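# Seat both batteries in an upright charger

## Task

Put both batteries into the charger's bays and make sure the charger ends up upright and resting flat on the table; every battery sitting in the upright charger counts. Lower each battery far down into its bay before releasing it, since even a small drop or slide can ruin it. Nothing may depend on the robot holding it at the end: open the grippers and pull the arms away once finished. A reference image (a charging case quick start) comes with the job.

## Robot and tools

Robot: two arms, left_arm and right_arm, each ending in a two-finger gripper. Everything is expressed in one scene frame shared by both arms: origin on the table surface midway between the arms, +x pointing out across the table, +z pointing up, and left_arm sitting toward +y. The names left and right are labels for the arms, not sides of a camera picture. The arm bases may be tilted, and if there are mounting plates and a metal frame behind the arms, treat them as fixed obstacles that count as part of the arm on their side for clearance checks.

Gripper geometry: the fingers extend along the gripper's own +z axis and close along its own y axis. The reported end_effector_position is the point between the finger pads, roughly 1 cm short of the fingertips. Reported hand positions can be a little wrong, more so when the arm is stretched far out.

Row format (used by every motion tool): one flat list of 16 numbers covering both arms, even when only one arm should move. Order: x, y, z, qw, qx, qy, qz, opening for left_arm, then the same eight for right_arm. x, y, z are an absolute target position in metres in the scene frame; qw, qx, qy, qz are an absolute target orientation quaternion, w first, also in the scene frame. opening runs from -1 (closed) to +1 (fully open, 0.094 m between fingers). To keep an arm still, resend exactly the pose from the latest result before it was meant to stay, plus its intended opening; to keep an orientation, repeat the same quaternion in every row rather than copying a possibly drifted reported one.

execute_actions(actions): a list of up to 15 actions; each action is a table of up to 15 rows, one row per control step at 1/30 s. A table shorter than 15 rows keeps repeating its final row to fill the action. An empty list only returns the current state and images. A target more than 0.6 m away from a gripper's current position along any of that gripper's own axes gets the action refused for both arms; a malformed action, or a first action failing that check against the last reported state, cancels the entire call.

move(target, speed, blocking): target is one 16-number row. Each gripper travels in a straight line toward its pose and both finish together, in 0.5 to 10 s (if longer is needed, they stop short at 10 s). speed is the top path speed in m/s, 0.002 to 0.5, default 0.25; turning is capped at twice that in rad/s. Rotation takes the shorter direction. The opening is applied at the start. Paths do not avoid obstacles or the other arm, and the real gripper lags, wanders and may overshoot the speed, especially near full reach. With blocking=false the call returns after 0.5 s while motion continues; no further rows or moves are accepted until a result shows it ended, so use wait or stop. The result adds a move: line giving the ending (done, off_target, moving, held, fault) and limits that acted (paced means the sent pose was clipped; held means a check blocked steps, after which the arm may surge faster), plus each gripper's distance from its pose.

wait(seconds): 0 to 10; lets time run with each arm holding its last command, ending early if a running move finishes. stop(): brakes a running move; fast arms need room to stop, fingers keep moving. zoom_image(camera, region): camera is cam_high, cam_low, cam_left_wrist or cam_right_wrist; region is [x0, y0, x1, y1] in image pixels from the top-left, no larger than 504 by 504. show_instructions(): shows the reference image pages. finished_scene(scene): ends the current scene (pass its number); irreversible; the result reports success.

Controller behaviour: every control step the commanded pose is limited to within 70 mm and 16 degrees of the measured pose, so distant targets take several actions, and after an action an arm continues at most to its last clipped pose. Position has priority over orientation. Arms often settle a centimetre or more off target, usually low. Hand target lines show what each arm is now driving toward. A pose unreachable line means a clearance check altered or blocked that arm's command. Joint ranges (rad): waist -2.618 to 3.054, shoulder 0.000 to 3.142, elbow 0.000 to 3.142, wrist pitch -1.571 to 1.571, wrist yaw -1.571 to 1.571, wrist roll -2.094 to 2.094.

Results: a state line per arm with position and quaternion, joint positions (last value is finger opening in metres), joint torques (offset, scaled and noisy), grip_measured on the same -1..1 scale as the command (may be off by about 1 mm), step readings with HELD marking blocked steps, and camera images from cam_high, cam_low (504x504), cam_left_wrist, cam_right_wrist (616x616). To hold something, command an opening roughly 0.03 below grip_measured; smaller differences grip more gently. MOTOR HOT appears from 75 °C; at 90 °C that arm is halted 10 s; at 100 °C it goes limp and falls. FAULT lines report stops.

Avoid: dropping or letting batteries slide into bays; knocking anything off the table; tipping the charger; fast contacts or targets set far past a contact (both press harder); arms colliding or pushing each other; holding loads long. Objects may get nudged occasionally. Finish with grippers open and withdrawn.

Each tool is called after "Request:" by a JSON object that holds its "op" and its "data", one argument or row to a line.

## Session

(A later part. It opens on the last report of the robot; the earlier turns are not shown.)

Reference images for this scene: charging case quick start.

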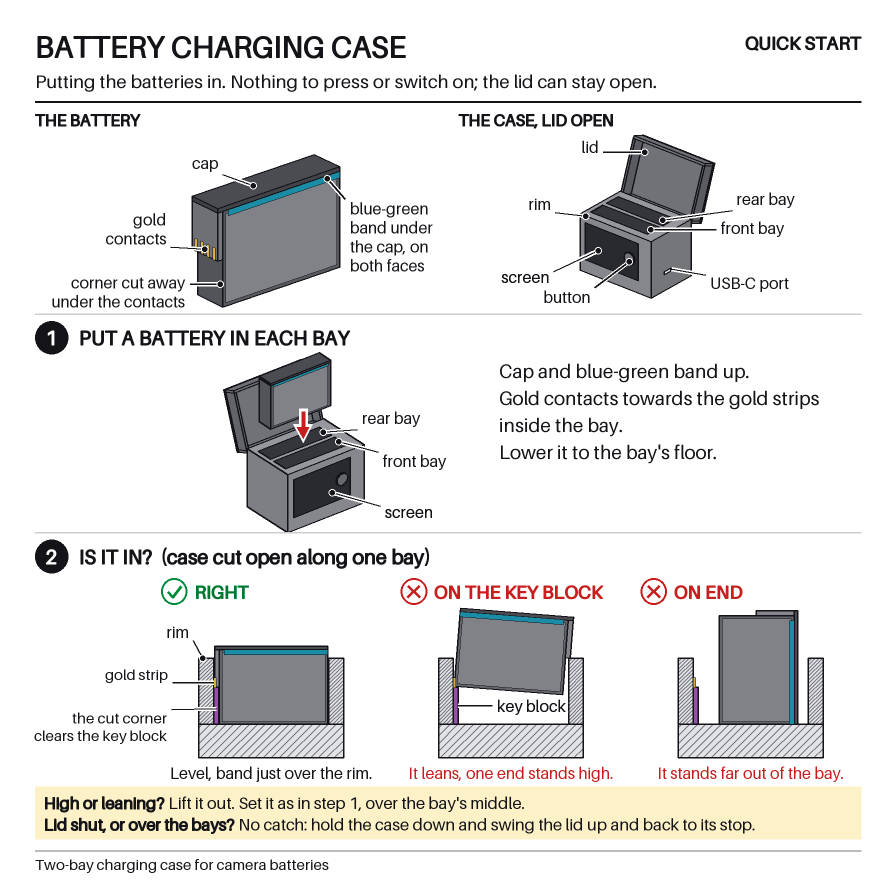

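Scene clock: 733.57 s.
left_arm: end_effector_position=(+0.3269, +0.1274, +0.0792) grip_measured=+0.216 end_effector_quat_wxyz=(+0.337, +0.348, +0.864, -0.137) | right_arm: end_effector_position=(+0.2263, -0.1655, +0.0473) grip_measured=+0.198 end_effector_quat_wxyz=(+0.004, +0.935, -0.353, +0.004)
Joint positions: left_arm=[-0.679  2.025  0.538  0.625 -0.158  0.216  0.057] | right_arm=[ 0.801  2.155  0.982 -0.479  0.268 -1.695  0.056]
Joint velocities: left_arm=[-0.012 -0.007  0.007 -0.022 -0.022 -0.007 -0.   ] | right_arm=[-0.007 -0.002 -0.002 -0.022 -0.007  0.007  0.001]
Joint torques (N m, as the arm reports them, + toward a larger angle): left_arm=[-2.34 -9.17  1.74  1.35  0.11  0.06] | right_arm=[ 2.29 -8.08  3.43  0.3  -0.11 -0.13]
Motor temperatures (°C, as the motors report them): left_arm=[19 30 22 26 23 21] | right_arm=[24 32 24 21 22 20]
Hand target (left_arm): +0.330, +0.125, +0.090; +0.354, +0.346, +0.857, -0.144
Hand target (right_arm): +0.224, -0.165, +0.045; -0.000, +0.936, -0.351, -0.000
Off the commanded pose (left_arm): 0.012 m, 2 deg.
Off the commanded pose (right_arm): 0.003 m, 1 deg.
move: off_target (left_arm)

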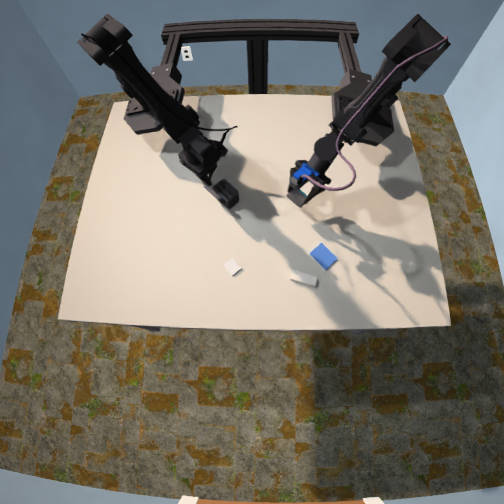

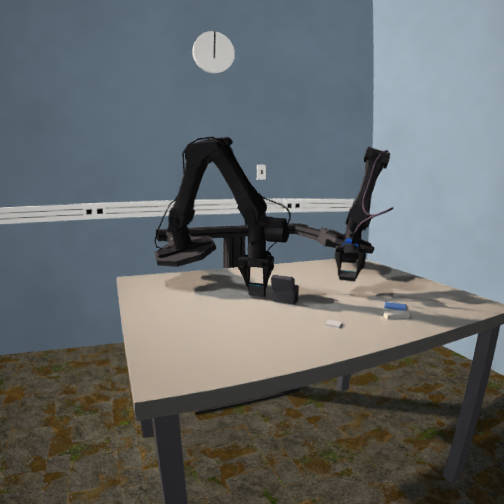

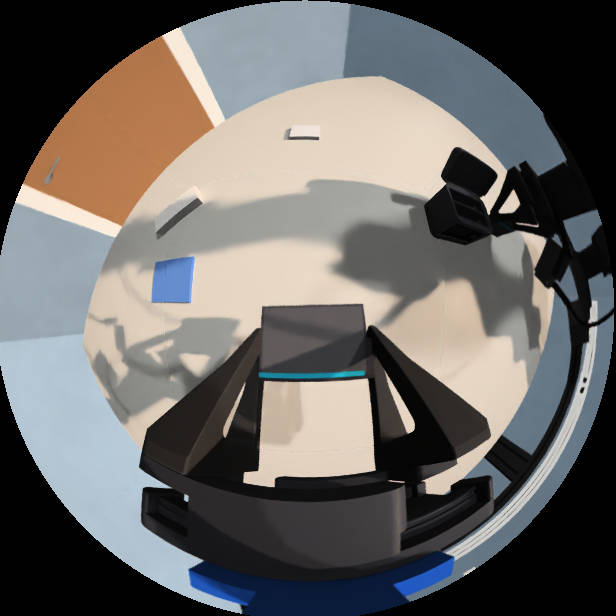

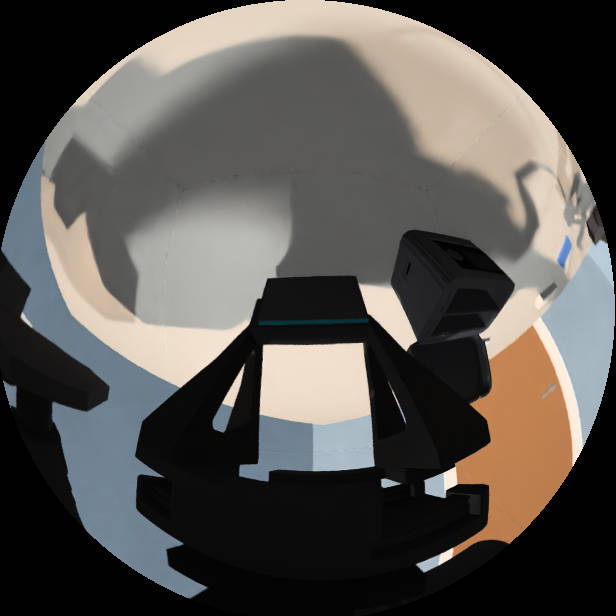

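Request:
{"op": "move", "data": {
  "target": [0.33,0.125,0.09,0.355,0.346,0.857,-0.144,0.18, 0.225,-0.165,0.032,0,0.9362,-0.3515,0,0.165],
  "speed": 0.02
}}

Scene clock: 739.07 s.
left_arm: end_effector_position=(+0.3269, +0.1274, +0.0792) grip_measured=+0.216 end_effector_quat_wxyz=(+0.337, +0.348, +0.864, -0.137) | right_arm: end_effector_position=(+0.2280, -0.1641, +0.0376) grip_measured=+0.198 end_effector_quat_wxyz=(+0.002, +0.936, -0.353, +0.005)
Joint positions: left_arm=[-0.679  2.025  0.538  0.626 -0.158  0.216  0.057] | right_arm=[ 0.792  2.187  0.982 -0.442  0.268 -1.705  0.056]
Joint velocities: left_arm=[-0.022  0.002 -0.002 -0.066  0.037  0.007 -0.   ] | right_arm=[ 0.002  0.002 -0.007 -0.007  0.11   0.037  0.   ]
Joint torques (N m, as the arm reports them, + toward a larger angle): left_arm=[-2.27 -9.15  1.79  1.34  0.11  0.1 ] | right_arm=[ 2.   -7.4   2.69  0.4  -0.08 -0.09]
Motor temperatures (°C, as the motors report them): left_arm=[19 30 22 26 23 21] | right_arm=[24 31 24 21 22 20]
Hand target (left_arm): +0.330, +0.125, +0.090; +0.355, +0.346, +0.857, -0.144
Hand target (right_arm): +0.225, -0.165, +0.032; +0.000, +0.936, -0.351, -0.000
Off the commanded pose (left_arm): 0.011 m, 2 deg.
Off the commanded pose (right_arm): 0.006 m, 1 deg.
move: off_target (left_arm)

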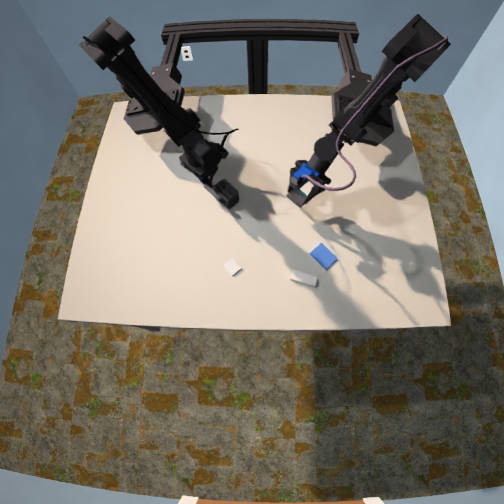

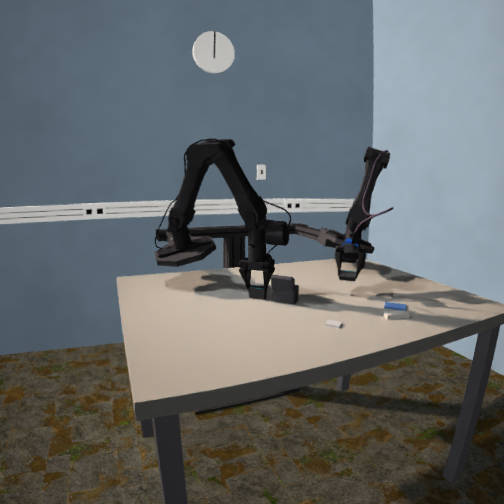

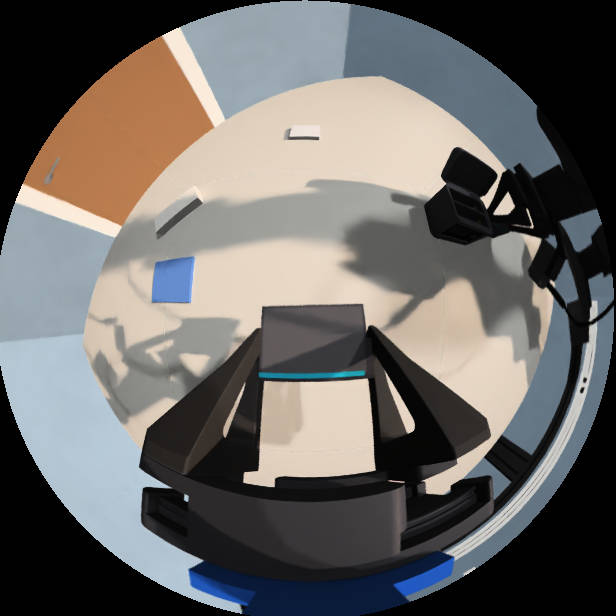

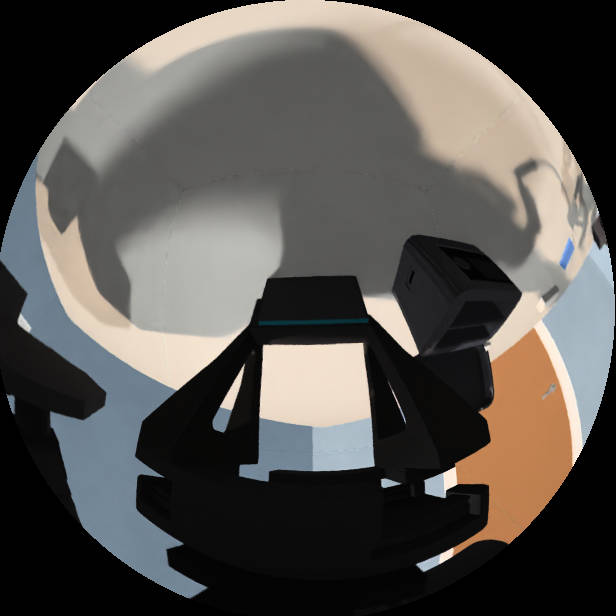

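Request:
{"op": "execute_actions", "data": {
  "actions": [
    [[0.33,0.125,0.09,0.355,0.346,0.857,-0.144,0.18,0.227,-0.164,0.035,0,0.9362,-0.3515,0,0.19]],
    [[0.33,0.125,0.09,0.355,0.346,0.857,-0.144,0.18,0.227,-0.164,0.036,0,0.9362,-0.3515,0,0.22]],
    [[0.33,0.125,0.09,0.355,0.346,0.857,-0.144,0.18,0.227,-0.164,0.037,0,0.9362,-0.3515,0,0.3]]
  ]
}}

Scene clock: 743.17 s.
left_arm: end_effector_position=(+0.3269, +0.1274, +0.0792) grip_measured=+0.216 end_effector_quat_wxyz=(+0.337, +0.348, +0.864, -0.137) | right_arm: end_effector_position=(+0.2280, -0.1641, +0.0376) grip_measured=+0.298 end_effector_quat_wxyz=(+0.002, +0.936, -0.353, +0.005)
Joint positions: left_arm=[-0.679  2.025  0.538  0.626 -0.158  0.216  0.057] | right_arm=[ 0.792  2.187  0.982 -0.442  0.268 -1.706  0.061]
Joint velocities: left_arm=[-0.002 -0.007 -0.007 -0.022  0.037 -0.095  0.001] | right_arm=[ 0.012 -0.002 -0.002  0.051  0.007 -0.022  0.002]
Joint torques (N m, as the arm reports them, + toward a larger angle): left_arm=[-2.32 -9.23  1.75  1.32  0.09  0.06] | right_arm=[ 2.15 -8.33  4.2   0.17 -0.1  -0.08]
Motor temperatures (°C, as the motors report them): left_arm=[19 30 22 26 23 21] | right_arm=[24 31 24 21 22 20]
Hand target (left_arm): +0.330, +0.125, +0.090; +0.355, +0.346, +0.857, -0.144
Hand target (right_arm): +0.227, -0.164, +0.037; -0.000, +0.936, -0.352, +0.000
Off the commanded pose (left_arm): 0.011 m, 2 deg.
Off the commanded pose (right_arm): 0.001 m, 1 deg.
Step readings (end_effector_position; steps 1 to 15: 1st action; 16 to 30: 2nd action; 31 to 45: 3rd action):
0: left_arm (+0.3269, +0.1274, +0.0792) | right_arm (+0.2280, -0.1641, +0.0376)
1: left_arm (+0.3269, +0.1274, +0.0792) | right_arm (+0.2280, -0.1641, +0.0376)
2: left_arm (+0.3269, +0.1274, +0.0792) | right_arm (+0.2280, -0.1641, +0.0376)
4: left_arm (+0.3269, +0.1274, +0.0792) | right_arm (+0.2280, -0.1641, +0.0376)
8: left_arm (+0.3269, +0.1274, +0.0792) | right_arm (+0.2280, -0.1641, +0.0376)
15: left_arm (+0.3269, +0.1274, +0.0792) | right_arm (+0.2280, -0.1641, +0.0376)
16: left_arm (+0.3269, +0.1274, +0.0792) | right_arm (+0.2280, -0.1641, +0.0376)
17: left_arm (+0.3269, +0.1274, +0.0792) | right_arm (+0.2280, -0.1641, +0.0376)
19: left_arm (+0.3269, +0.1274, +0.0792) | right_arm (+0.2280, -0.1641, +0.0376)
23: left_arm (+0.3269, +0.1274, +0.0792) | right_arm (+0.2280, -0.1641, +0.0376)
30: left_arm (+0.3269, +0.1274, +0.0792) | right_arm (+0.2280, -0.1641, +0.0376)
31: left_arm (+0.3269, +0.1274, +0.0792) | right_arm (+0.2280, -0.1641, +0.0376)
32: left_arm (+0.3269, +0.1274, +0.0792) | right_arm (+0.2280, -0.1641, +0.0376)
34: left_arm (+0.3269, +0.1274, +0.0792) | right_arm (+0.2280, -0.1641, +0.0376)
38: left_arm (+0.3269, +0.1274, +0.0792) | right_arm (+0.2280, -0.1641, +0.0376)
45: end_effector_position above

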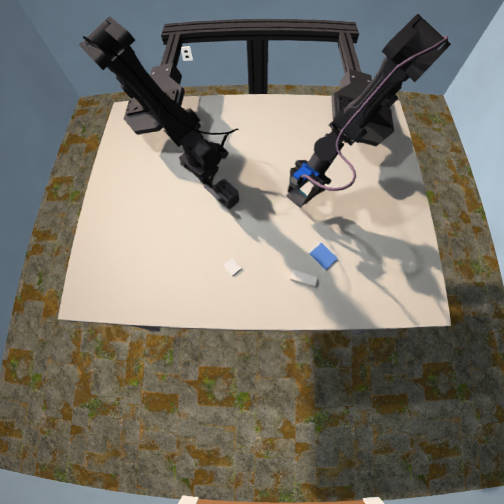

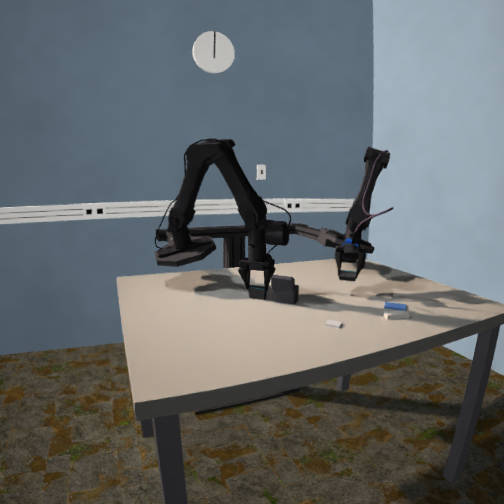

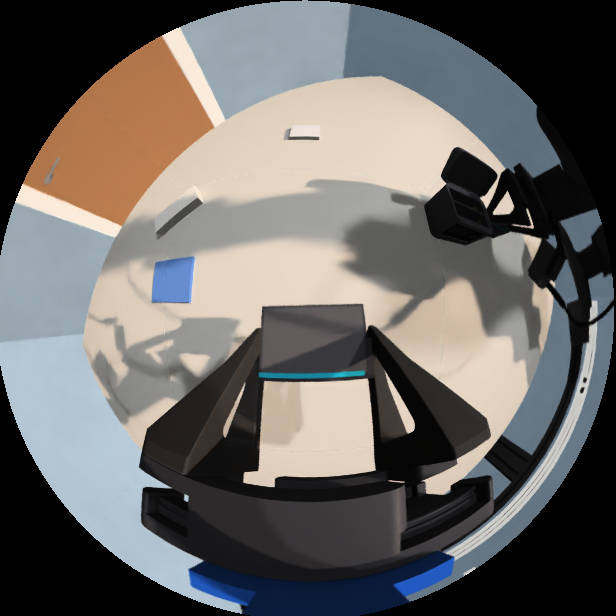

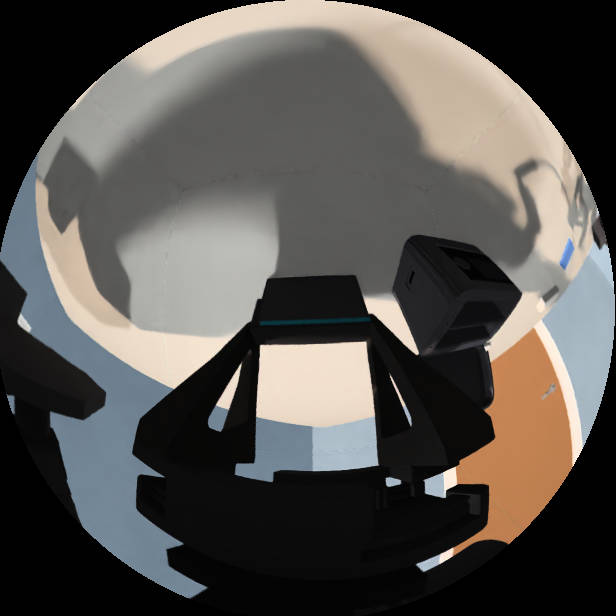

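Request:
{"op": "execute_actions", "data": {
  "actions": [
    [[0.33,0.125,0.09,0.355,0.346,0.857,-0.144,0.18,0.228,-0.164,0.046,0,0.9362,-0.3515,0,0.42]],
    [[0.33,0.125,0.09,0.355,0.346,0.857,-0.144,0.18,0.228,-0.164,0.056,0,0.9362,-0.3515,0,0.42]],
    [[0.33,0.125,0.09,0.355,0.346,0.857,-0.144,0.18,0.228,-0.164,0.048,0,0.9362,-0.3515,0,0.42]],
    [[0.33,0.125,0.09,0.355,0.346,0.857,-0.144,0.18,0.228,-0.164,0.041,0,0.9362,-0.3515,0,0.42]]
  ]
}}

Scene clock: 750.23 s.
left_arm: end_effector_position=(+0.3269, +0.1274, +0.0792) grip_measured=+0.216 end_effector_quat_wxyz=(+0.337, +0.348, +0.864, -0.137) | right_arm: end_effector_position=(+0.2262, -0.1673, +0.0422) grip_measured=+0.418 end_effector_quat_wxyz=(+0.007, +0.936, -0.351, +0.002)
Joint positions: left_arm=[-0.679  2.025  0.538  0.626 -0.158  0.216  0.057] | right_arm=[ 0.792  2.171  0.982 -0.47   0.268 -1.706  0.067]
Joint velocities: left_arm=[-0.012  0.002 -0.007 -0.051  0.022 -0.007 -0.001] | right_arm=[-0.002 -0.002  0.007  0.007  0.066  0.037  0.001]
Joint torques (N m, as the arm reports them, + toward a larger angle): left_arm=[-2.25 -9.15  1.73  1.36  0.1   0.08] | right_arm=[ 2.34 -7.85  4.74  0.27 -0.07 -0.08]
Motor temperatures (°C, as the motors report them): left_arm=[19 30 22 26 23 21] | right_arm=[24 31 24 21 22 20]
Hand target (left_arm): +0.330, +0.125, +0.090; +0.355, +0.346, +0.857, -0.144
Hand target (right_arm): +0.228, -0.164, +0.041; +0.000, +0.936, -0.351, +0.000
Off the commanded pose (left_arm): 0.011 m, 2 deg.
Off the commanded pose (right_arm): 0.004 m, 1 deg.
Step readings (end_effector_position; steps 1 to 15: 1st action; 16 to 30: 2nd action; 31 to 45: 3rd action; 46 to 60: 4th action):
0: left_arm (+0.3269, +0.1274, +0.0792) | right_arm (+0.2280, -0.1641, +0.0376)
1: left_arm (+0.3269, +0.1274, +0.0792) | right_arm (+0.2278, -0.1643, +0.0376)
2: left_arm (+0.3269, +0.1274, +0.0792) | right_arm (+0.2275, -0.1646, +0.0376)
4: left_arm (+0.3269, +0.1274, +0.0792) | right_arm (+0.2268, -0.1652, +0.0376)
8: left_arm (+0.3269, +0.1274, +0.0792) | right_arm (+0.2262, -0.1657, +0.0376)
15: left_arm (+0.3269, +0.1274, +0.0792) | right_arm (+0.2258, -0.1660, +0.0376)
16: left_arm (+0.3269, +0.1274, +0.0792) | right_arm (+0.2257, -0.1663, +0.0383)
17: left_arm (+0.3269, +0.1274, +0.0792) | right_arm (+0.2252, -0.1672, +0.0394)
19: left_arm (+0.3269, +0.1274, +0.0792) | right_arm (+0.2255, -0.1679, +0.0423)
23: left_arm (+0.3269, +0.1274, +0.0792) | right_arm (+0.2257, -0.1686, +0.0447)
30: left_arm (+0.3269, +0.1274, +0.0792) | right_arm (+0.2251, -0.1691, +0.0447)
31: left_arm (+0.3269, +0.1274, +0.0792) | right_arm (+0.2251, -0.1691, +0.0447)
32: left_arm (+0.3269, +0.1274, +0.0792) | right_arm (+0.2251, -0.1691, +0.0447)
34: left_arm (+0.3269, +0.1274, +0.0792) | right_arm (+0.2251, -0.1691, +0.0447)
38: left_arm (+0.3269, +0.1274, +0.0792) | right_arm (+0.2251, -0.1691, +0.0447)
45: left_arm (+0.3269, +0.1274, +0.0792) | right_arm (+0.2251, -0.1691, +0.0447)
46: left_arm (+0.3269, +0.1274, +0.0792) | right_arm (+0.2254, -0.1689, +0.0447)
47: left_arm (+0.3269, +0.1274, +0.0792) | right_arm (+0.2256, -0.1686, +0.0444)
49: left_arm (+0.3269, +0.1274, +0.0792) | right_arm (+0.2261, -0.1679, +0.0436)
53: left_arm (+0.3269, +0.1274, +0.0792) | right_arm (+0.2258, -0.1677, +0.0422)
60: end_effector_position above

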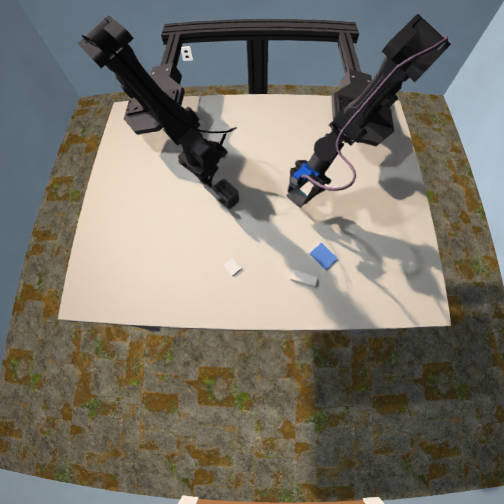

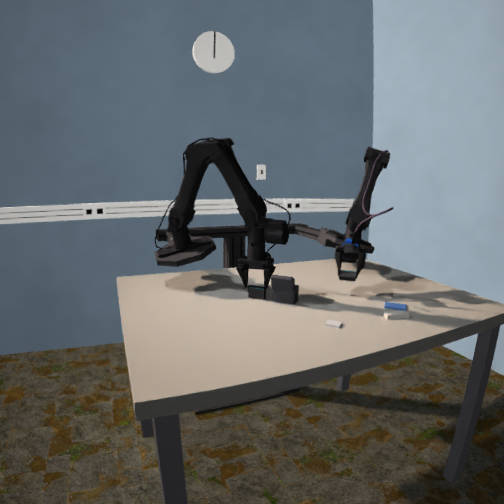

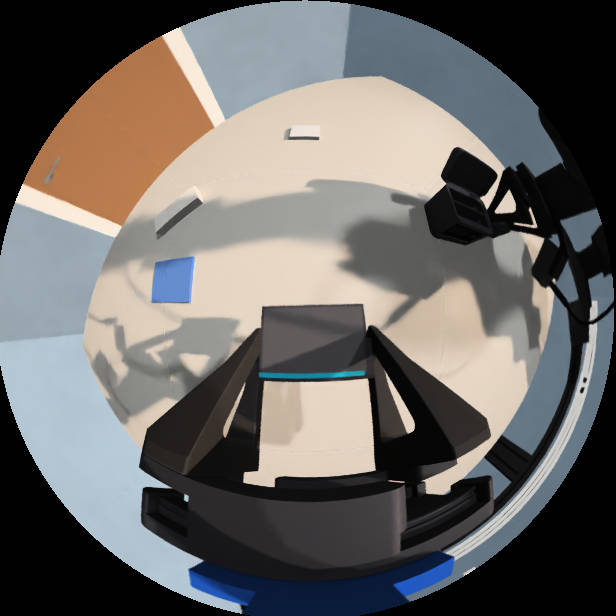

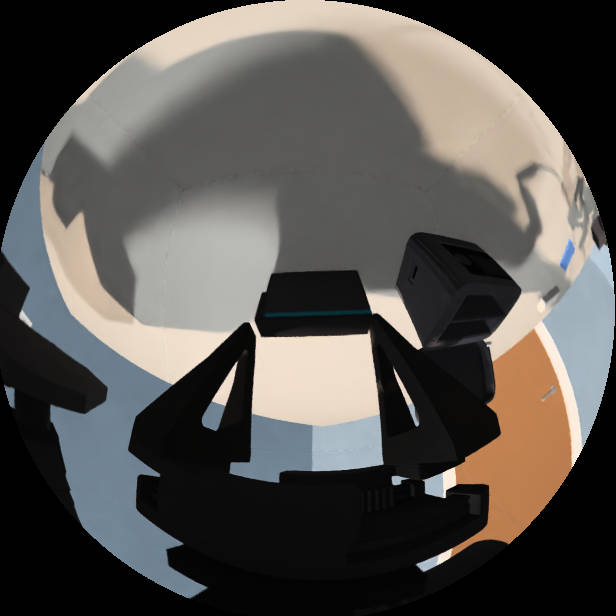

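Request:
{"op": "execute_actions", "data": {
  "actions": [
    [[0.33,0.125,0.09,0.355,0.346,0.857,-0.144,0.18,0.2305,-0.1615,0.0415,0,0.9362,-0.3515,0,0.42]],
    [[0.33,0.125,0.09,0.355,0.346,0.857,-0.144,0.18,0.2305,-0.1615,0.0415,0,0.9362,-0.3515,0,0.32]]
  ]
}}

Request:
{"op": "zoom_image", "data": {
  "camera": "cam_right_wrist",
  "region": [220,250,400,380]
}}

Scene clock: 756.13 s.
left_arm: end_effector_position=(+0.3269, +0.1274, +0.0792) grip_measured=+0.216 end_effector_quat_wxyz=(+0.337, +0.348, +0.864, -0.137) | right_arm: end_effector_position=(+0.2263, -0.1672, +0.0422) grip_measured=+0.322 end_effector_quat_wxyz=(+0.007, +0.936, -0.351, +0.002)
Joint positions: left_arm=[-0.679  2.025  0.538  0.626 -0.158  0.216  0.057] | right_arm=[ 0.792  2.171  0.982 -0.47   0.268 -1.706  0.062]
Joint velocities: left_arm=[-0.007  0.002 -0.007 -0.022 -0.051 -0.037  0.   ] | right_arm=[ 0.012 -0.002 -0.007 -0.022 -0.066 -0.007  0.001]
Joint torques (N m, as the arm reports them, + toward a larger angle): left_arm=[-2.26 -9.37  1.77  1.36  0.09  0.07] | right_arm=[ 2.49 -7.03  6.38  0.18 -0.09 -0.05]
Motor temperatures (°C, as the motors report them): left_arm=[19 30 22 26 23 21] | right_arm=[24 30 24 21 22 20]
Hand target (left_arm): +0.330, +0.125, +0.090; +0.355, +0.346, +0.857, -0.144
Hand target (right_arm): +0.230, -0.162, +0.042; -0.000, +0.936, -0.351, +0.000
Off the commanded pose (left_arm): 0.011 m, 2 deg.
Off the commanded pose (right_arm): 0.007 m, 1 deg.
Step readings (end_effector_position; steps 1 to 15: 1st action; 16 to 30: 2nd action):
0: left_arm (+0.3269, +0.1274, +0.0792) | right_arm (+0.2263, -0.1672, +0.0422)
1: left_arm (+0.3269, +0.1274, +0.0792) | right_arm (+0.2263, -0.1672, +0.0422)
2: left_arm (+0.3269, +0.1274, +0.0792) | right_arm (+0.2263, -0.1672, +0.0422)
4: left_arm (+0.3269, +0.1274, +0.0792) | right_arm (+0.2263, -0.1672, +0.0422)
8: left_arm (+0.3269, +0.1274, +0.0792) | right_arm (+0.2263, -0.1672, +0.0422)
15: left_arm (+0.3269, +0.1274, +0.0792) | right_arm (+0.2263, -0.1672, +0.0422)
16: left_arm (+0.3269, +0.1274, +0.0792) | right_arm (+0.2263, -0.1672, +0.0422)
17: left_arm (+0.3269, +0.1274, +0.0792) | right_arm (+0.2263, -0.1672, +0.0422)
19: left_arm (+0.3269, +0.1274, +0.0792) | right_arm (+0.2263, -0.1672, +0.0422)
23: left_arm (+0.3269, +0.1274, +0.0792) | right_arm (+0.2263, -0.1672, +0.0422)
30: end_effector_position above

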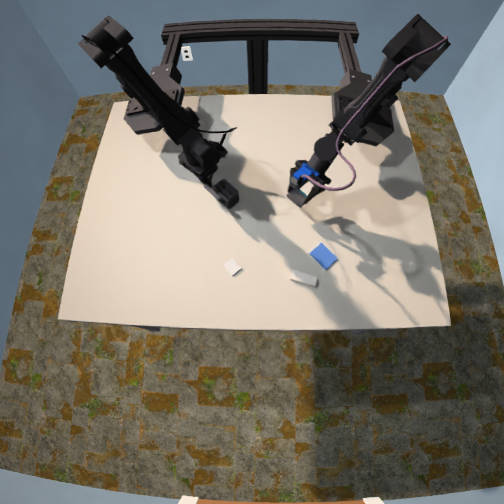

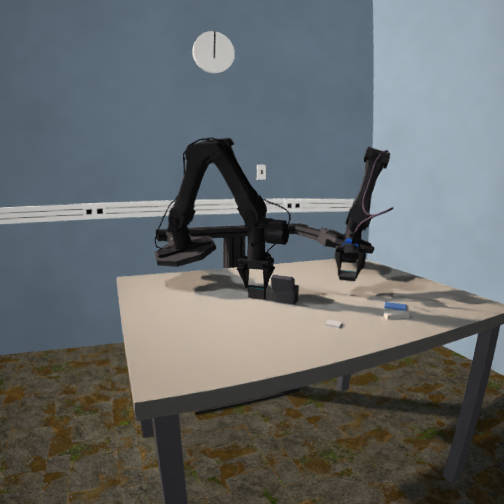

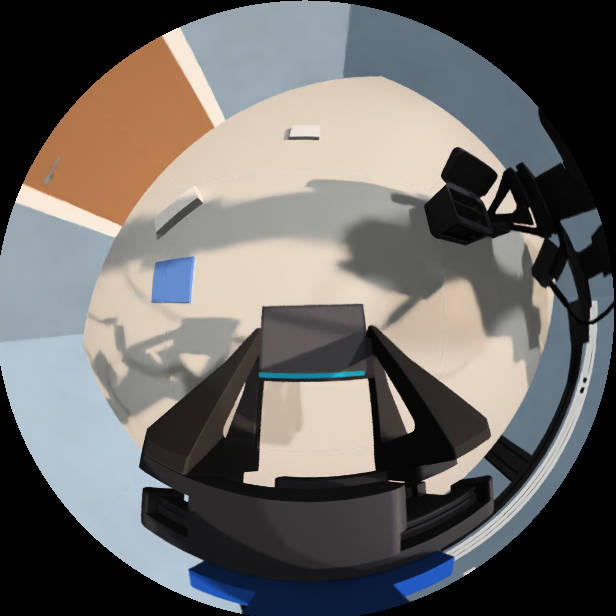

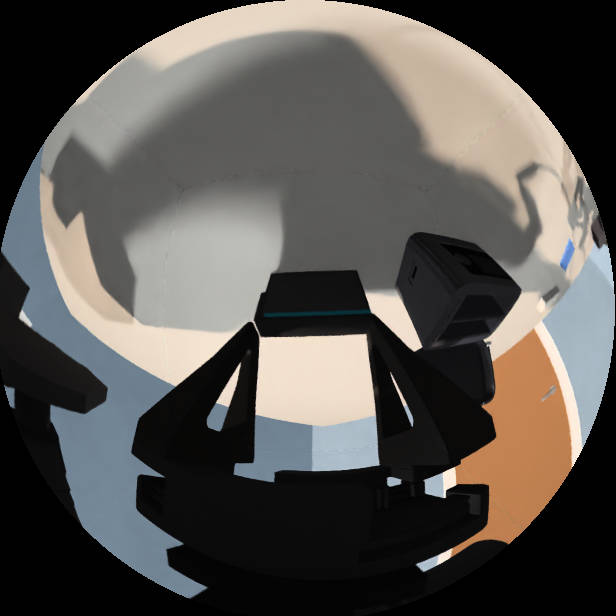

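Region (220, 250, 400, 380) of cam_right_wrist's 616x616 image, scaled by 2.800, with more detail than that image has.

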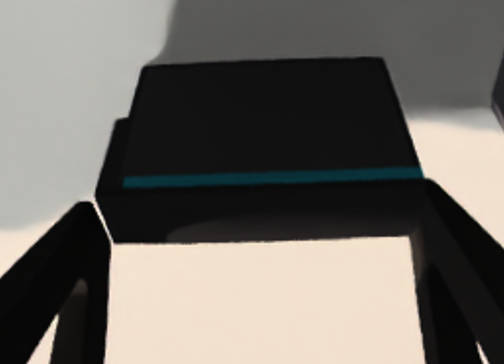

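Request:
{"op": "execute_actions", "data": {
  "actions": [
    [[0.33,0.125,0.09,0.355,0.346,0.857,-0.144,0.18,0.236,-0.156,0.042,0,0.9362,-0.3515,0,0.26]],
    [[0.33,0.125,0.09,0.355,0.346,0.857,-0.144,0.18,0.236,-0.156,0.042,0,0.9362,-0.3515,0,0.22]],
    [[0.33,0.125,0.09,0.355,0.346,0.857,-0.144,0.18,0.232,-0.160,0.042,0,0.9362,-0.3515,0,0.165]]
  ]
}}

Request:
{"op": "zoom_image", "data": {
  "camera": "cam_right_wrist",
  "region": [220,250,400,380]
}}

Scene clock: 761.83 s.
left_arm: end_effector_position=(+0.3269, +0.1274, +0.0792) grip_measured=+0.216 end_effector_quat_wxyz=(+0.337, +0.348, +0.864, -0.137) | right_arm: end_effector_position=(+0.2303, -0.1627, +0.0392) grip_measured=+0.192 end_effector_quat_wxyz=(+0.008, +0.936, -0.351, +0.002)
Joint positions: left_arm=[-0.679  2.025  0.538  0.626 -0.158  0.216  0.057] | right_arm=[ 0.792  2.197  1.012 -0.475  0.268 -1.706  0.056]
Joint velocities: left_arm=[-0.007 -0.007  0.007 -0.051 -0.007  0.022  0.001] | right_arm=[ 0.027 -0.017 -0.007  0.037  0.022  0.037 -0.   ]
Joint torques (N m, as the arm reports them, + toward a larger angle): left_arm=[-2.3  -9.09  1.92  1.35  0.09  0.1 ] | right_arm=[ 2.46 -9.06  4.6   0.15 -0.08 -0.03]
Motor temperatures (°C, as the motors report them): left_arm=[19 30 22 26 23 21] | right_arm=[24 30 24 21 22 20]
Hand target (left_arm): +0.330, +0.125, +0.090; +0.355, +0.346, +0.857, -0.144
Hand target (right_arm): +0.232, -0.160, +0.042; +0.000, +0.936, -0.351, +0.000
Off the commanded pose (left_arm): 0.011 m, 2 deg.
Off the commanded pose (right_arm): 0.004 m, 1 deg.
Step readings (end_effector_position; steps 1 to 15: 1st action; 16 to 30: 2nd action; 31 to 45: 3rd action):
0: left_arm (+0.3269, +0.1274, +0.0792) | right_arm (+0.2263, -0.1672, +0.0422)
1: left_arm (+0.3269, +0.1274, +0.0792) | right_arm (+0.2267, -0.1668, +0.0420)
2: left_arm (+0.3269, +0.1274, +0.0792) | right_arm (+0.2278, -0.1656, +0.0413)
4: left_arm (+0.3269, +0.1274, +0.0792) | right_arm (+0.2300, -0.1632, +0.0400)
8: left_arm (+0.3269, +0.1274, +0.0792) | right_arm (+0.2303, -0.1627, +0.0392)
15: left_arm (+0.3269, +0.1274, +0.0792) | right_arm (+0.2303, -0.1627, +0.0392)
16: left_arm (+0.3269, +0.1274, +0.0792) | right_arm (+0.2303, -0.1627, +0.0392)
17: left_arm (+0.3269, +0.1274, +0.0792) | right_arm (+0.2303, -0.1627, +0.0392)
19: left_arm (+0.3269, +0.1274, +0.0792) | right_arm (+0.2303, -0.1627, +0.0392)
23: left_arm (+0.3269, +0.1274, +0.0792) | right_arm (+0.2303, -0.1627, +0.0392)
30: left_arm (+0.3269, +0.1274, +0.0792) | right_arm (+0.2303, -0.1627, +0.0392)
31: left_arm (+0.3269, +0.1274, +0.0792) | right_arm (+0.2303, -0.1627, +0.0392)
32: left_arm (+0.3269, +0.1274, +0.0792) | right_arm (+0.2303, -0.1627, +0.0392)
34: left_arm (+0.3269, +0.1274, +0.0792) | right_arm (+0.2303, -0.1627, +0.0392)
38: left_arm (+0.3269, +0.1274, +0.0792) | right_arm (+0.2303, -0.1627, +0.0392)
45: end_effector_position above

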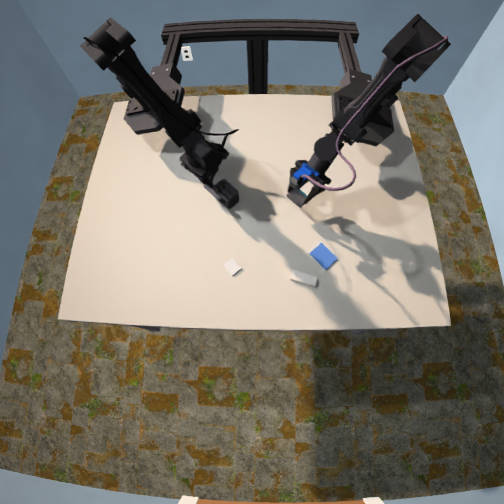

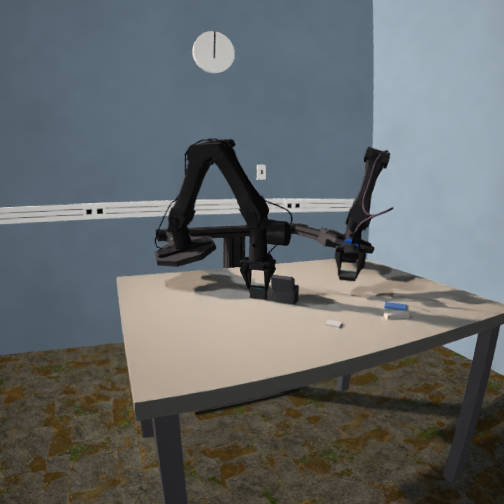

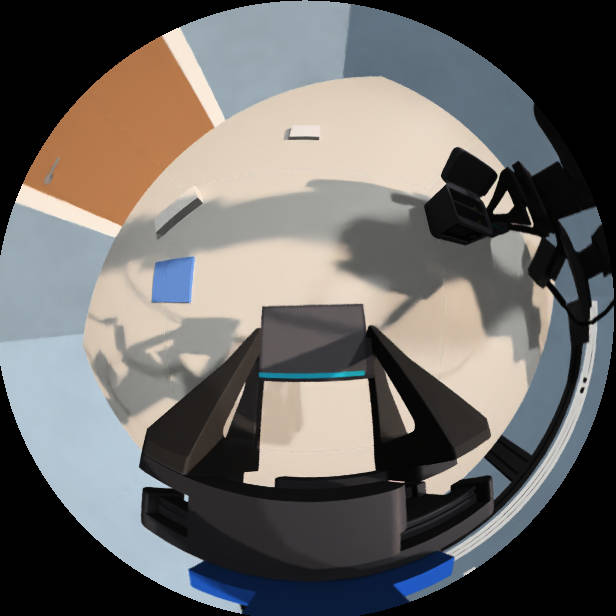

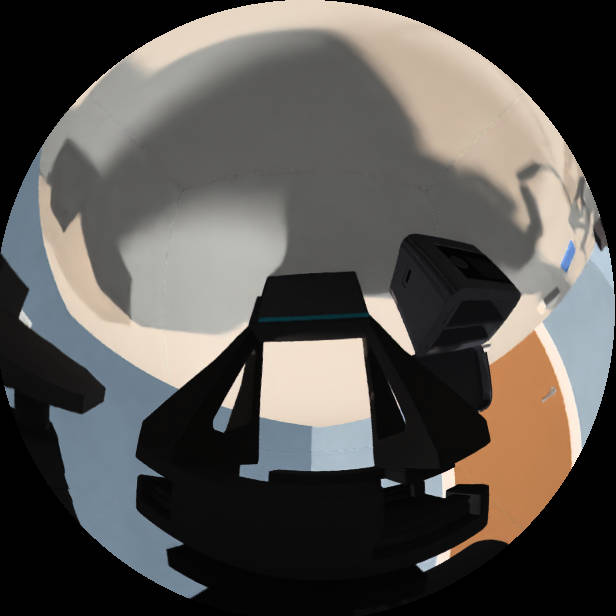

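Region (220, 250, 400, 380) of cam_right_wrist's 616x616 image, scaled by 2.800, with more detail than that image has.

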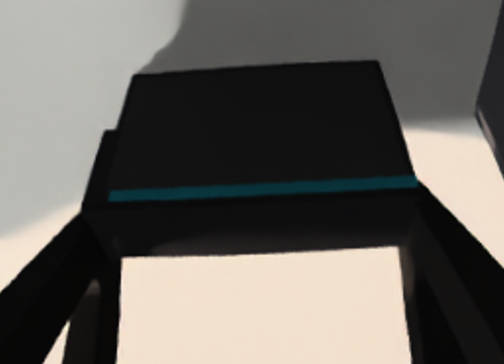

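Request:
{"op": "execute_actions", "data": {
  "actions": [
    [[0.33,0.125,0.09,0.355,0.346,0.857,-0.144,0.18,0.2305,-0.1625,0.040,0,0.9362,-0.3515,0,0.24]],
    [[0.33,0.125,0.09,0.355,0.346,0.857,-0.144,0.18,0.2305,-0.1625,0.046,0,0.9362,-0.3515,0,0.36]],
    [[0.33,0.125,0.09,0.355,0.346,0.857,-0.144,0.18,0.233,-0.160,0.056,0,0.9362,-0.3515,0,0.36]],
    [[0.33,0.125,0.09,0.355,0.346,0.857,-0.144,0.18,0.233,-0.160,0.050,0,0.9362,-0.3515,0,0.36]]
  ]
}}

Request:
{"op": "zoom_image", "data": {
  "camera": "cam_right_wrist",
  "region": [220,250,400,380]
}}

Scene clock: 769.23 s.
left_arm: end_effector_position=(+0.3269, +0.1274, +0.0792) grip_measured=+0.216 end_effector_quat_wxyz=(+0.337, +0.348, +0.864, -0.137) | right_arm: end_effector_position=(+0.2290, -0.1655, +0.0440) grip_measured=+0.358 end_effector_quat_wxyz=(+0.012, +0.937, -0.350, -0.001)
Joint positions: left_arm=[-0.679  2.025  0.538  0.626 -0.158  0.216  0.057] | right_arm=[ 0.792  2.181  1.012 -0.501  0.268 -1.706  0.064]
Joint velocities: left_arm=[ 0.002 -0.007 -0.002  0.022  0.007 -0.007 -0.001] | right_arm=[-0.002 -0.007  0.002 -0.007 -0.022 -0.022  0.   ]
Joint torques (N m, as the arm reports them, + toward a larger angle): left_arm=[-2.26 -9.05  1.77  1.34  0.1   0.07] | right_arm=[ 2.85 -9.45  5.43  0.07 -0.09  0.01]
Motor temperatures (°C, as the motors report them): left_arm=[19 30 22 26 23 21] | right_arm=[24 30 24 21 22 20]
Hand target (left_arm): +0.330, +0.125, +0.090; +0.355, +0.346, +0.857, -0.144
Hand target (right_arm): +0.233, -0.160, +0.050; +0.000, +0.936, -0.351, +0.000
Off the commanded pose (left_arm): 0.011 m, 2 deg.
Off the commanded pose (right_arm): 0.009 m, 1 deg.
Step readings (end_effector_position; steps 1 to 15: 1st action; 16 to 30: 2nd action; 31 to 45: 3rd action; 46 to 60: 4th action):
0: left_arm (+0.3269, +0.1274, +0.0792) | right_arm (+0.2303, -0.1627, +0.0392)
1: left_arm (+0.3269, +0.1274, +0.0792) | right_arm (+0.2303, -0.1626, +0.0392)
2: left_arm (+0.3269, +0.1274, +0.0792) | right_arm (+0.2303, -0.1626, +0.0392)
4: left_arm (+0.3269, +0.1274, +0.0792) | right_arm (+0.2303, -0.1626, +0.0392)
8: left_arm (+0.3269, +0.1274, +0.0792) | right_arm (+0.2303, -0.1626, +0.0392)
15: left_arm (+0.3269, +0.1274, +0.0792) | right_arm (+0.2303, -0.1626, +0.0392)
16: left_arm (+0.3269, +0.1274, +0.0792) | right_arm (+0.2303, -0.1626, +0.0392)
17: left_arm (+0.3269, +0.1274, +0.0792) | right_arm (+0.2303, -0.1626, +0.0392)
19: left_arm (+0.3269, +0.1274, +0.0792) | right_arm (+0.2303, -0.1626, +0.0392)
23: left_arm (+0.3269, +0.1274, +0.0792) | right_arm (+0.2303, -0.1626, +0.0392)
30: left_arm (+0.3269, +0.1274, +0.0792) | right_arm (+0.2303, -0.1626, +0.0392)
31: left_arm (+0.3269, +0.1274, +0.0792) | right_arm (+0.2302, -0.1629, +0.0395)
32: left_arm (+0.3269, +0.1274, +0.0792) | right_arm (+0.2297, -0.1636, +0.0403)
34: left_arm (+0.3269, +0.1274, +0.0792) | right_arm (+0.2296, -0.1644, +0.0423)
38: left_arm (+0.3269, +0.1274, +0.0792) | right_arm (+0.2296, -0.1650, +0.0440)
45: left_arm (+0.3269, +0.1274, +0.0792) | right_arm (+0.2290, -0.1655, +0.0440)
46: left_arm (+0.3269, +0.1274, +0.0792) | right_arm (+0.2290, -0.1655, +0.0440)
47: left_arm (+0.3269, +0.1274, +0.0792) | right_arm (+0.2290, -0.1655, +0.0440)
49: left_arm (+0.3269, +0.1274, +0.0792) | right_arm (+0.2290, -0.1655, +0.0440)
53: left_arm (+0.3269, +0.1274, +0.0792) | right_arm (+0.2290, -0.1655, +0.0440)
60: end_effector_position above

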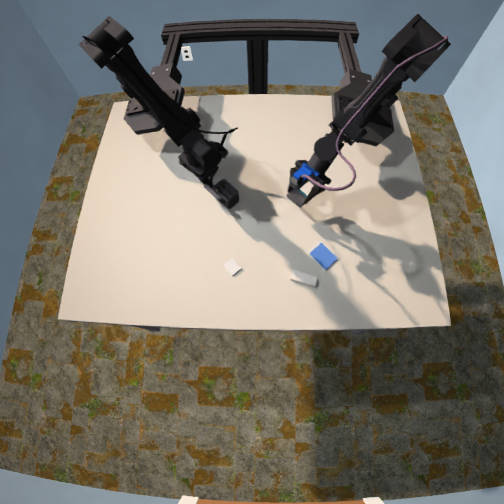

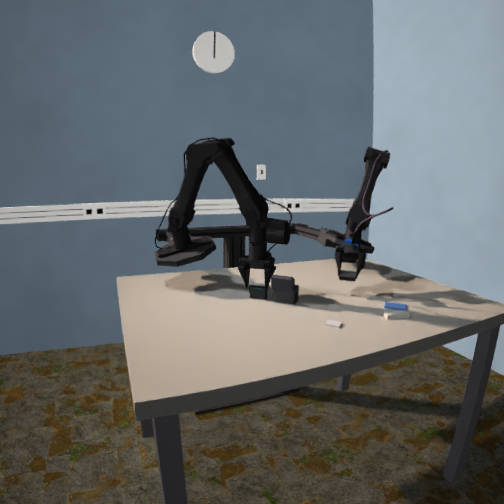

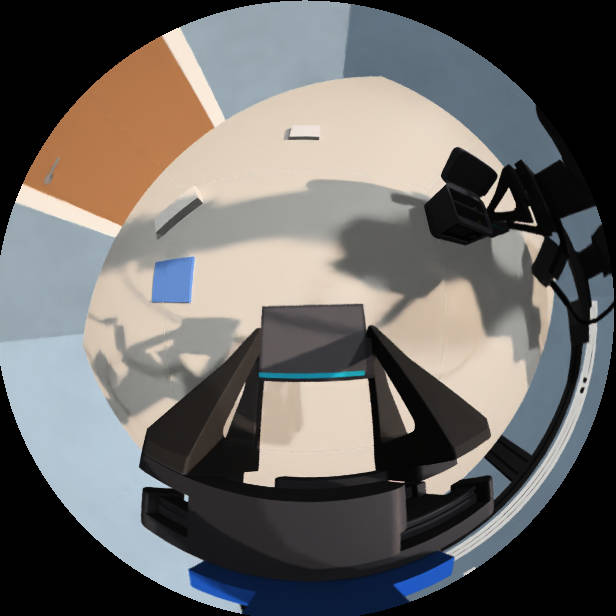

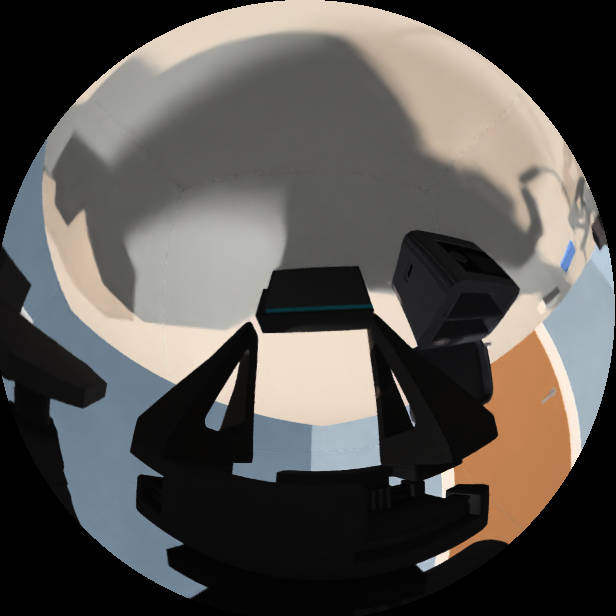

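Region (220, 250, 400, 380) of cam_right_wrist's 616x616 image, scaled by 2.800, with more detail than that image has.

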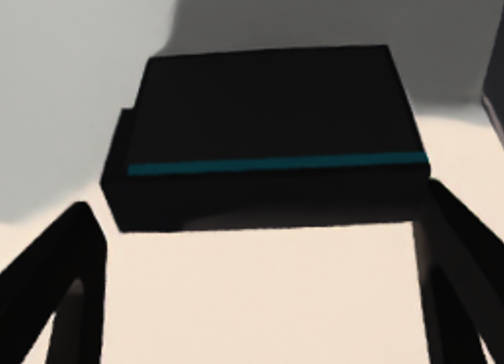

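Request:
{"op": "execute_actions", "data": {
  "actions": [
    [[0.33,0.125,0.09,0.355,0.346,0.857,-0.144,0.18,0.236,-0.157,0.051,0,0.9430,-0.3327,0,0.40]],
    [[0.33,0.125,0.09,0.355,0.346,0.857,-0.144,0.18,0.236,-0.157,0.051,0,0.9430,-0.3327,0,0.33]]
  ]
}}

Request:
{"op": "zoom_image", "data": {
  "camera": "cam_right_wrist",
  "region": [220,250,400,380]
}}

Scene clock: 782.07 s.
left_arm: end_effector_position=(+0.3269, +0.1274, +0.0792) grip_measured=+0.216 end_effector_quat_wxyz=(+0.337, +0.348, +0.864, -0.137) | right_arm: end_effector_position=(+0.2290, -0.1655, +0.0440) grip_measured=+0.332 end_effector_quat_wxyz=(+0.012, +0.942, -0.337, -0.001)
Joint positions: left_arm=[-0.679  2.025  0.538  0.626 -0.158  0.216  0.057] | right_arm=[ 0.792  2.181  1.012 -0.501  0.268 -1.734  0.063]
Joint velocities: left_arm=[-0.007 -0.012 -0.017  0.007  0.037 -0.007 -0.   ] | right_arm=[ 0.007 -0.017  0.007  0.007  0.037  0.051 -0.001]
Joint torques (N m, as the arm reports them, + toward a larger angle): left_arm=[-2.25 -9.15  1.77  1.34  0.11  0.08] | right_arm=[ 3.01 -8.77  7.52 -0.01 -0.1  -0.07]
Motor temperatures (°C, as the motors report them): left_arm=[19 30 22 27 23 21] | right_arm=[24 30 24 21 22 20]
Hand target (left_arm): +0.330, +0.125, +0.090; +0.355, +0.346, +0.857, -0.144
Hand target (right_arm): +0.236, -0.157, +0.051; -0.000, +0.943, -0.333, +0.000
Off the commanded pose (left_arm): 0.011 m, 2 deg.
Off the commanded pose (right_arm): 0.013 m, 1 deg.
Step readings (end_effector_position; steps 1 to 15: 1st action; 16 to 30: 2nd action):
0: left_arm (+0.3269, +0.1274, +0.0792) | right_arm (+0.2290, -0.1655, +0.0440)
1: left_arm (+0.3269, +0.1274, +0.0792) | right_arm (+0.2290, -0.1655, +0.0440)
2: left_arm (+0.3269, +0.1274, +0.0792) | right_arm (+0.2290, -0.1655, +0.0440)
4: left_arm (+0.3269, +0.1274, +0.0792) | right_arm (+0.2290, -0.1655, +0.0440)
8: left_arm (+0.3269, +0.1274, +0.0792) | right_arm (+0.2290, -0.1655, +0.0440)
15: left_arm (+0.3269, +0.1274, +0.0792) | right_arm (+0.2290, -0.1655, +0.0440)
16: left_arm (+0.3269, +0.1274, +0.0792) | right_arm (+0.2290, -0.1655, +0.0440)
17: left_arm (+0.3269, +0.1274, +0.0792) | right_arm (+0.2290, -0.1655, +0.0440)
19: left_arm (+0.3269, +0.1274, +0.0792) | right_arm (+0.2290, -0.1655, +0.0440)
23: left_arm (+0.3269, +0.1274, +0.0792) | right_arm (+0.2290, -0.1655, +0.0440)
30: end_effector_position above

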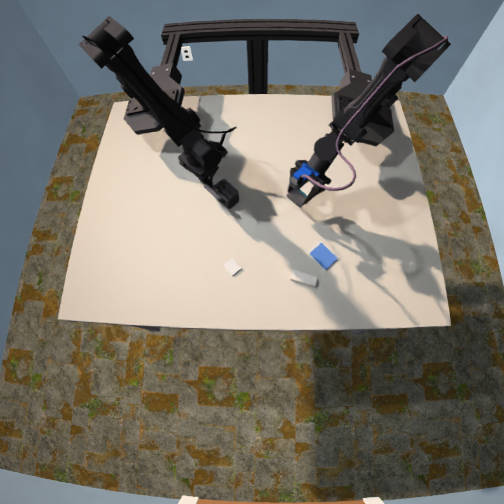

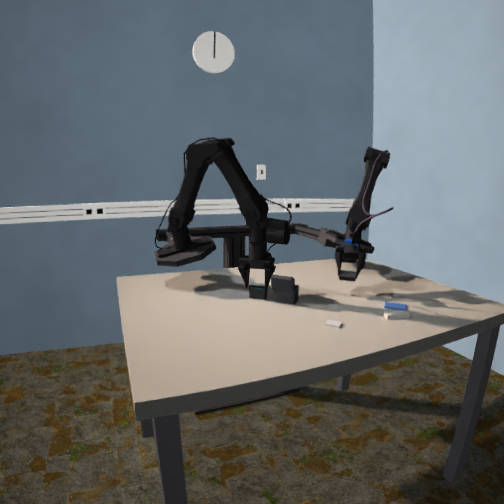

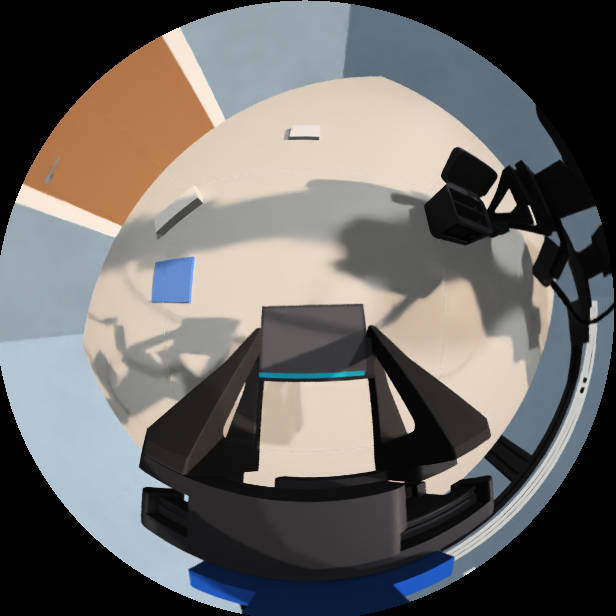

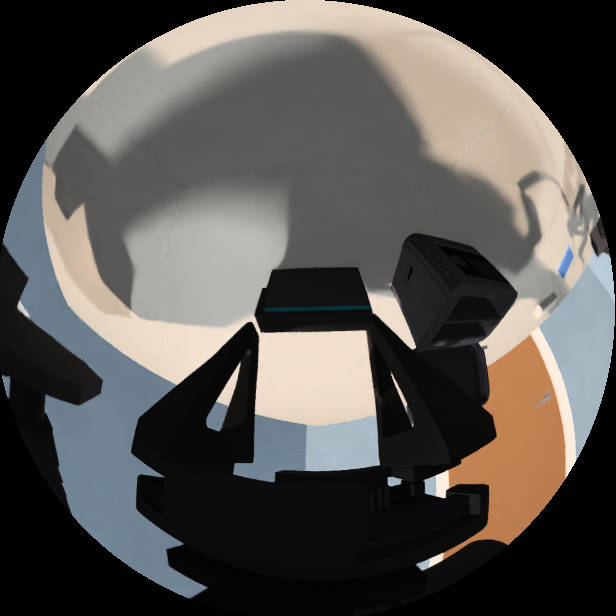

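Region (220, 250, 400, 380) of cam_right_wrist's 616x616 image, scaled by 2.800, with more detail than that image has.

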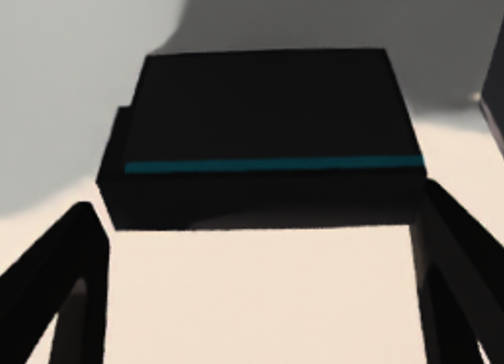

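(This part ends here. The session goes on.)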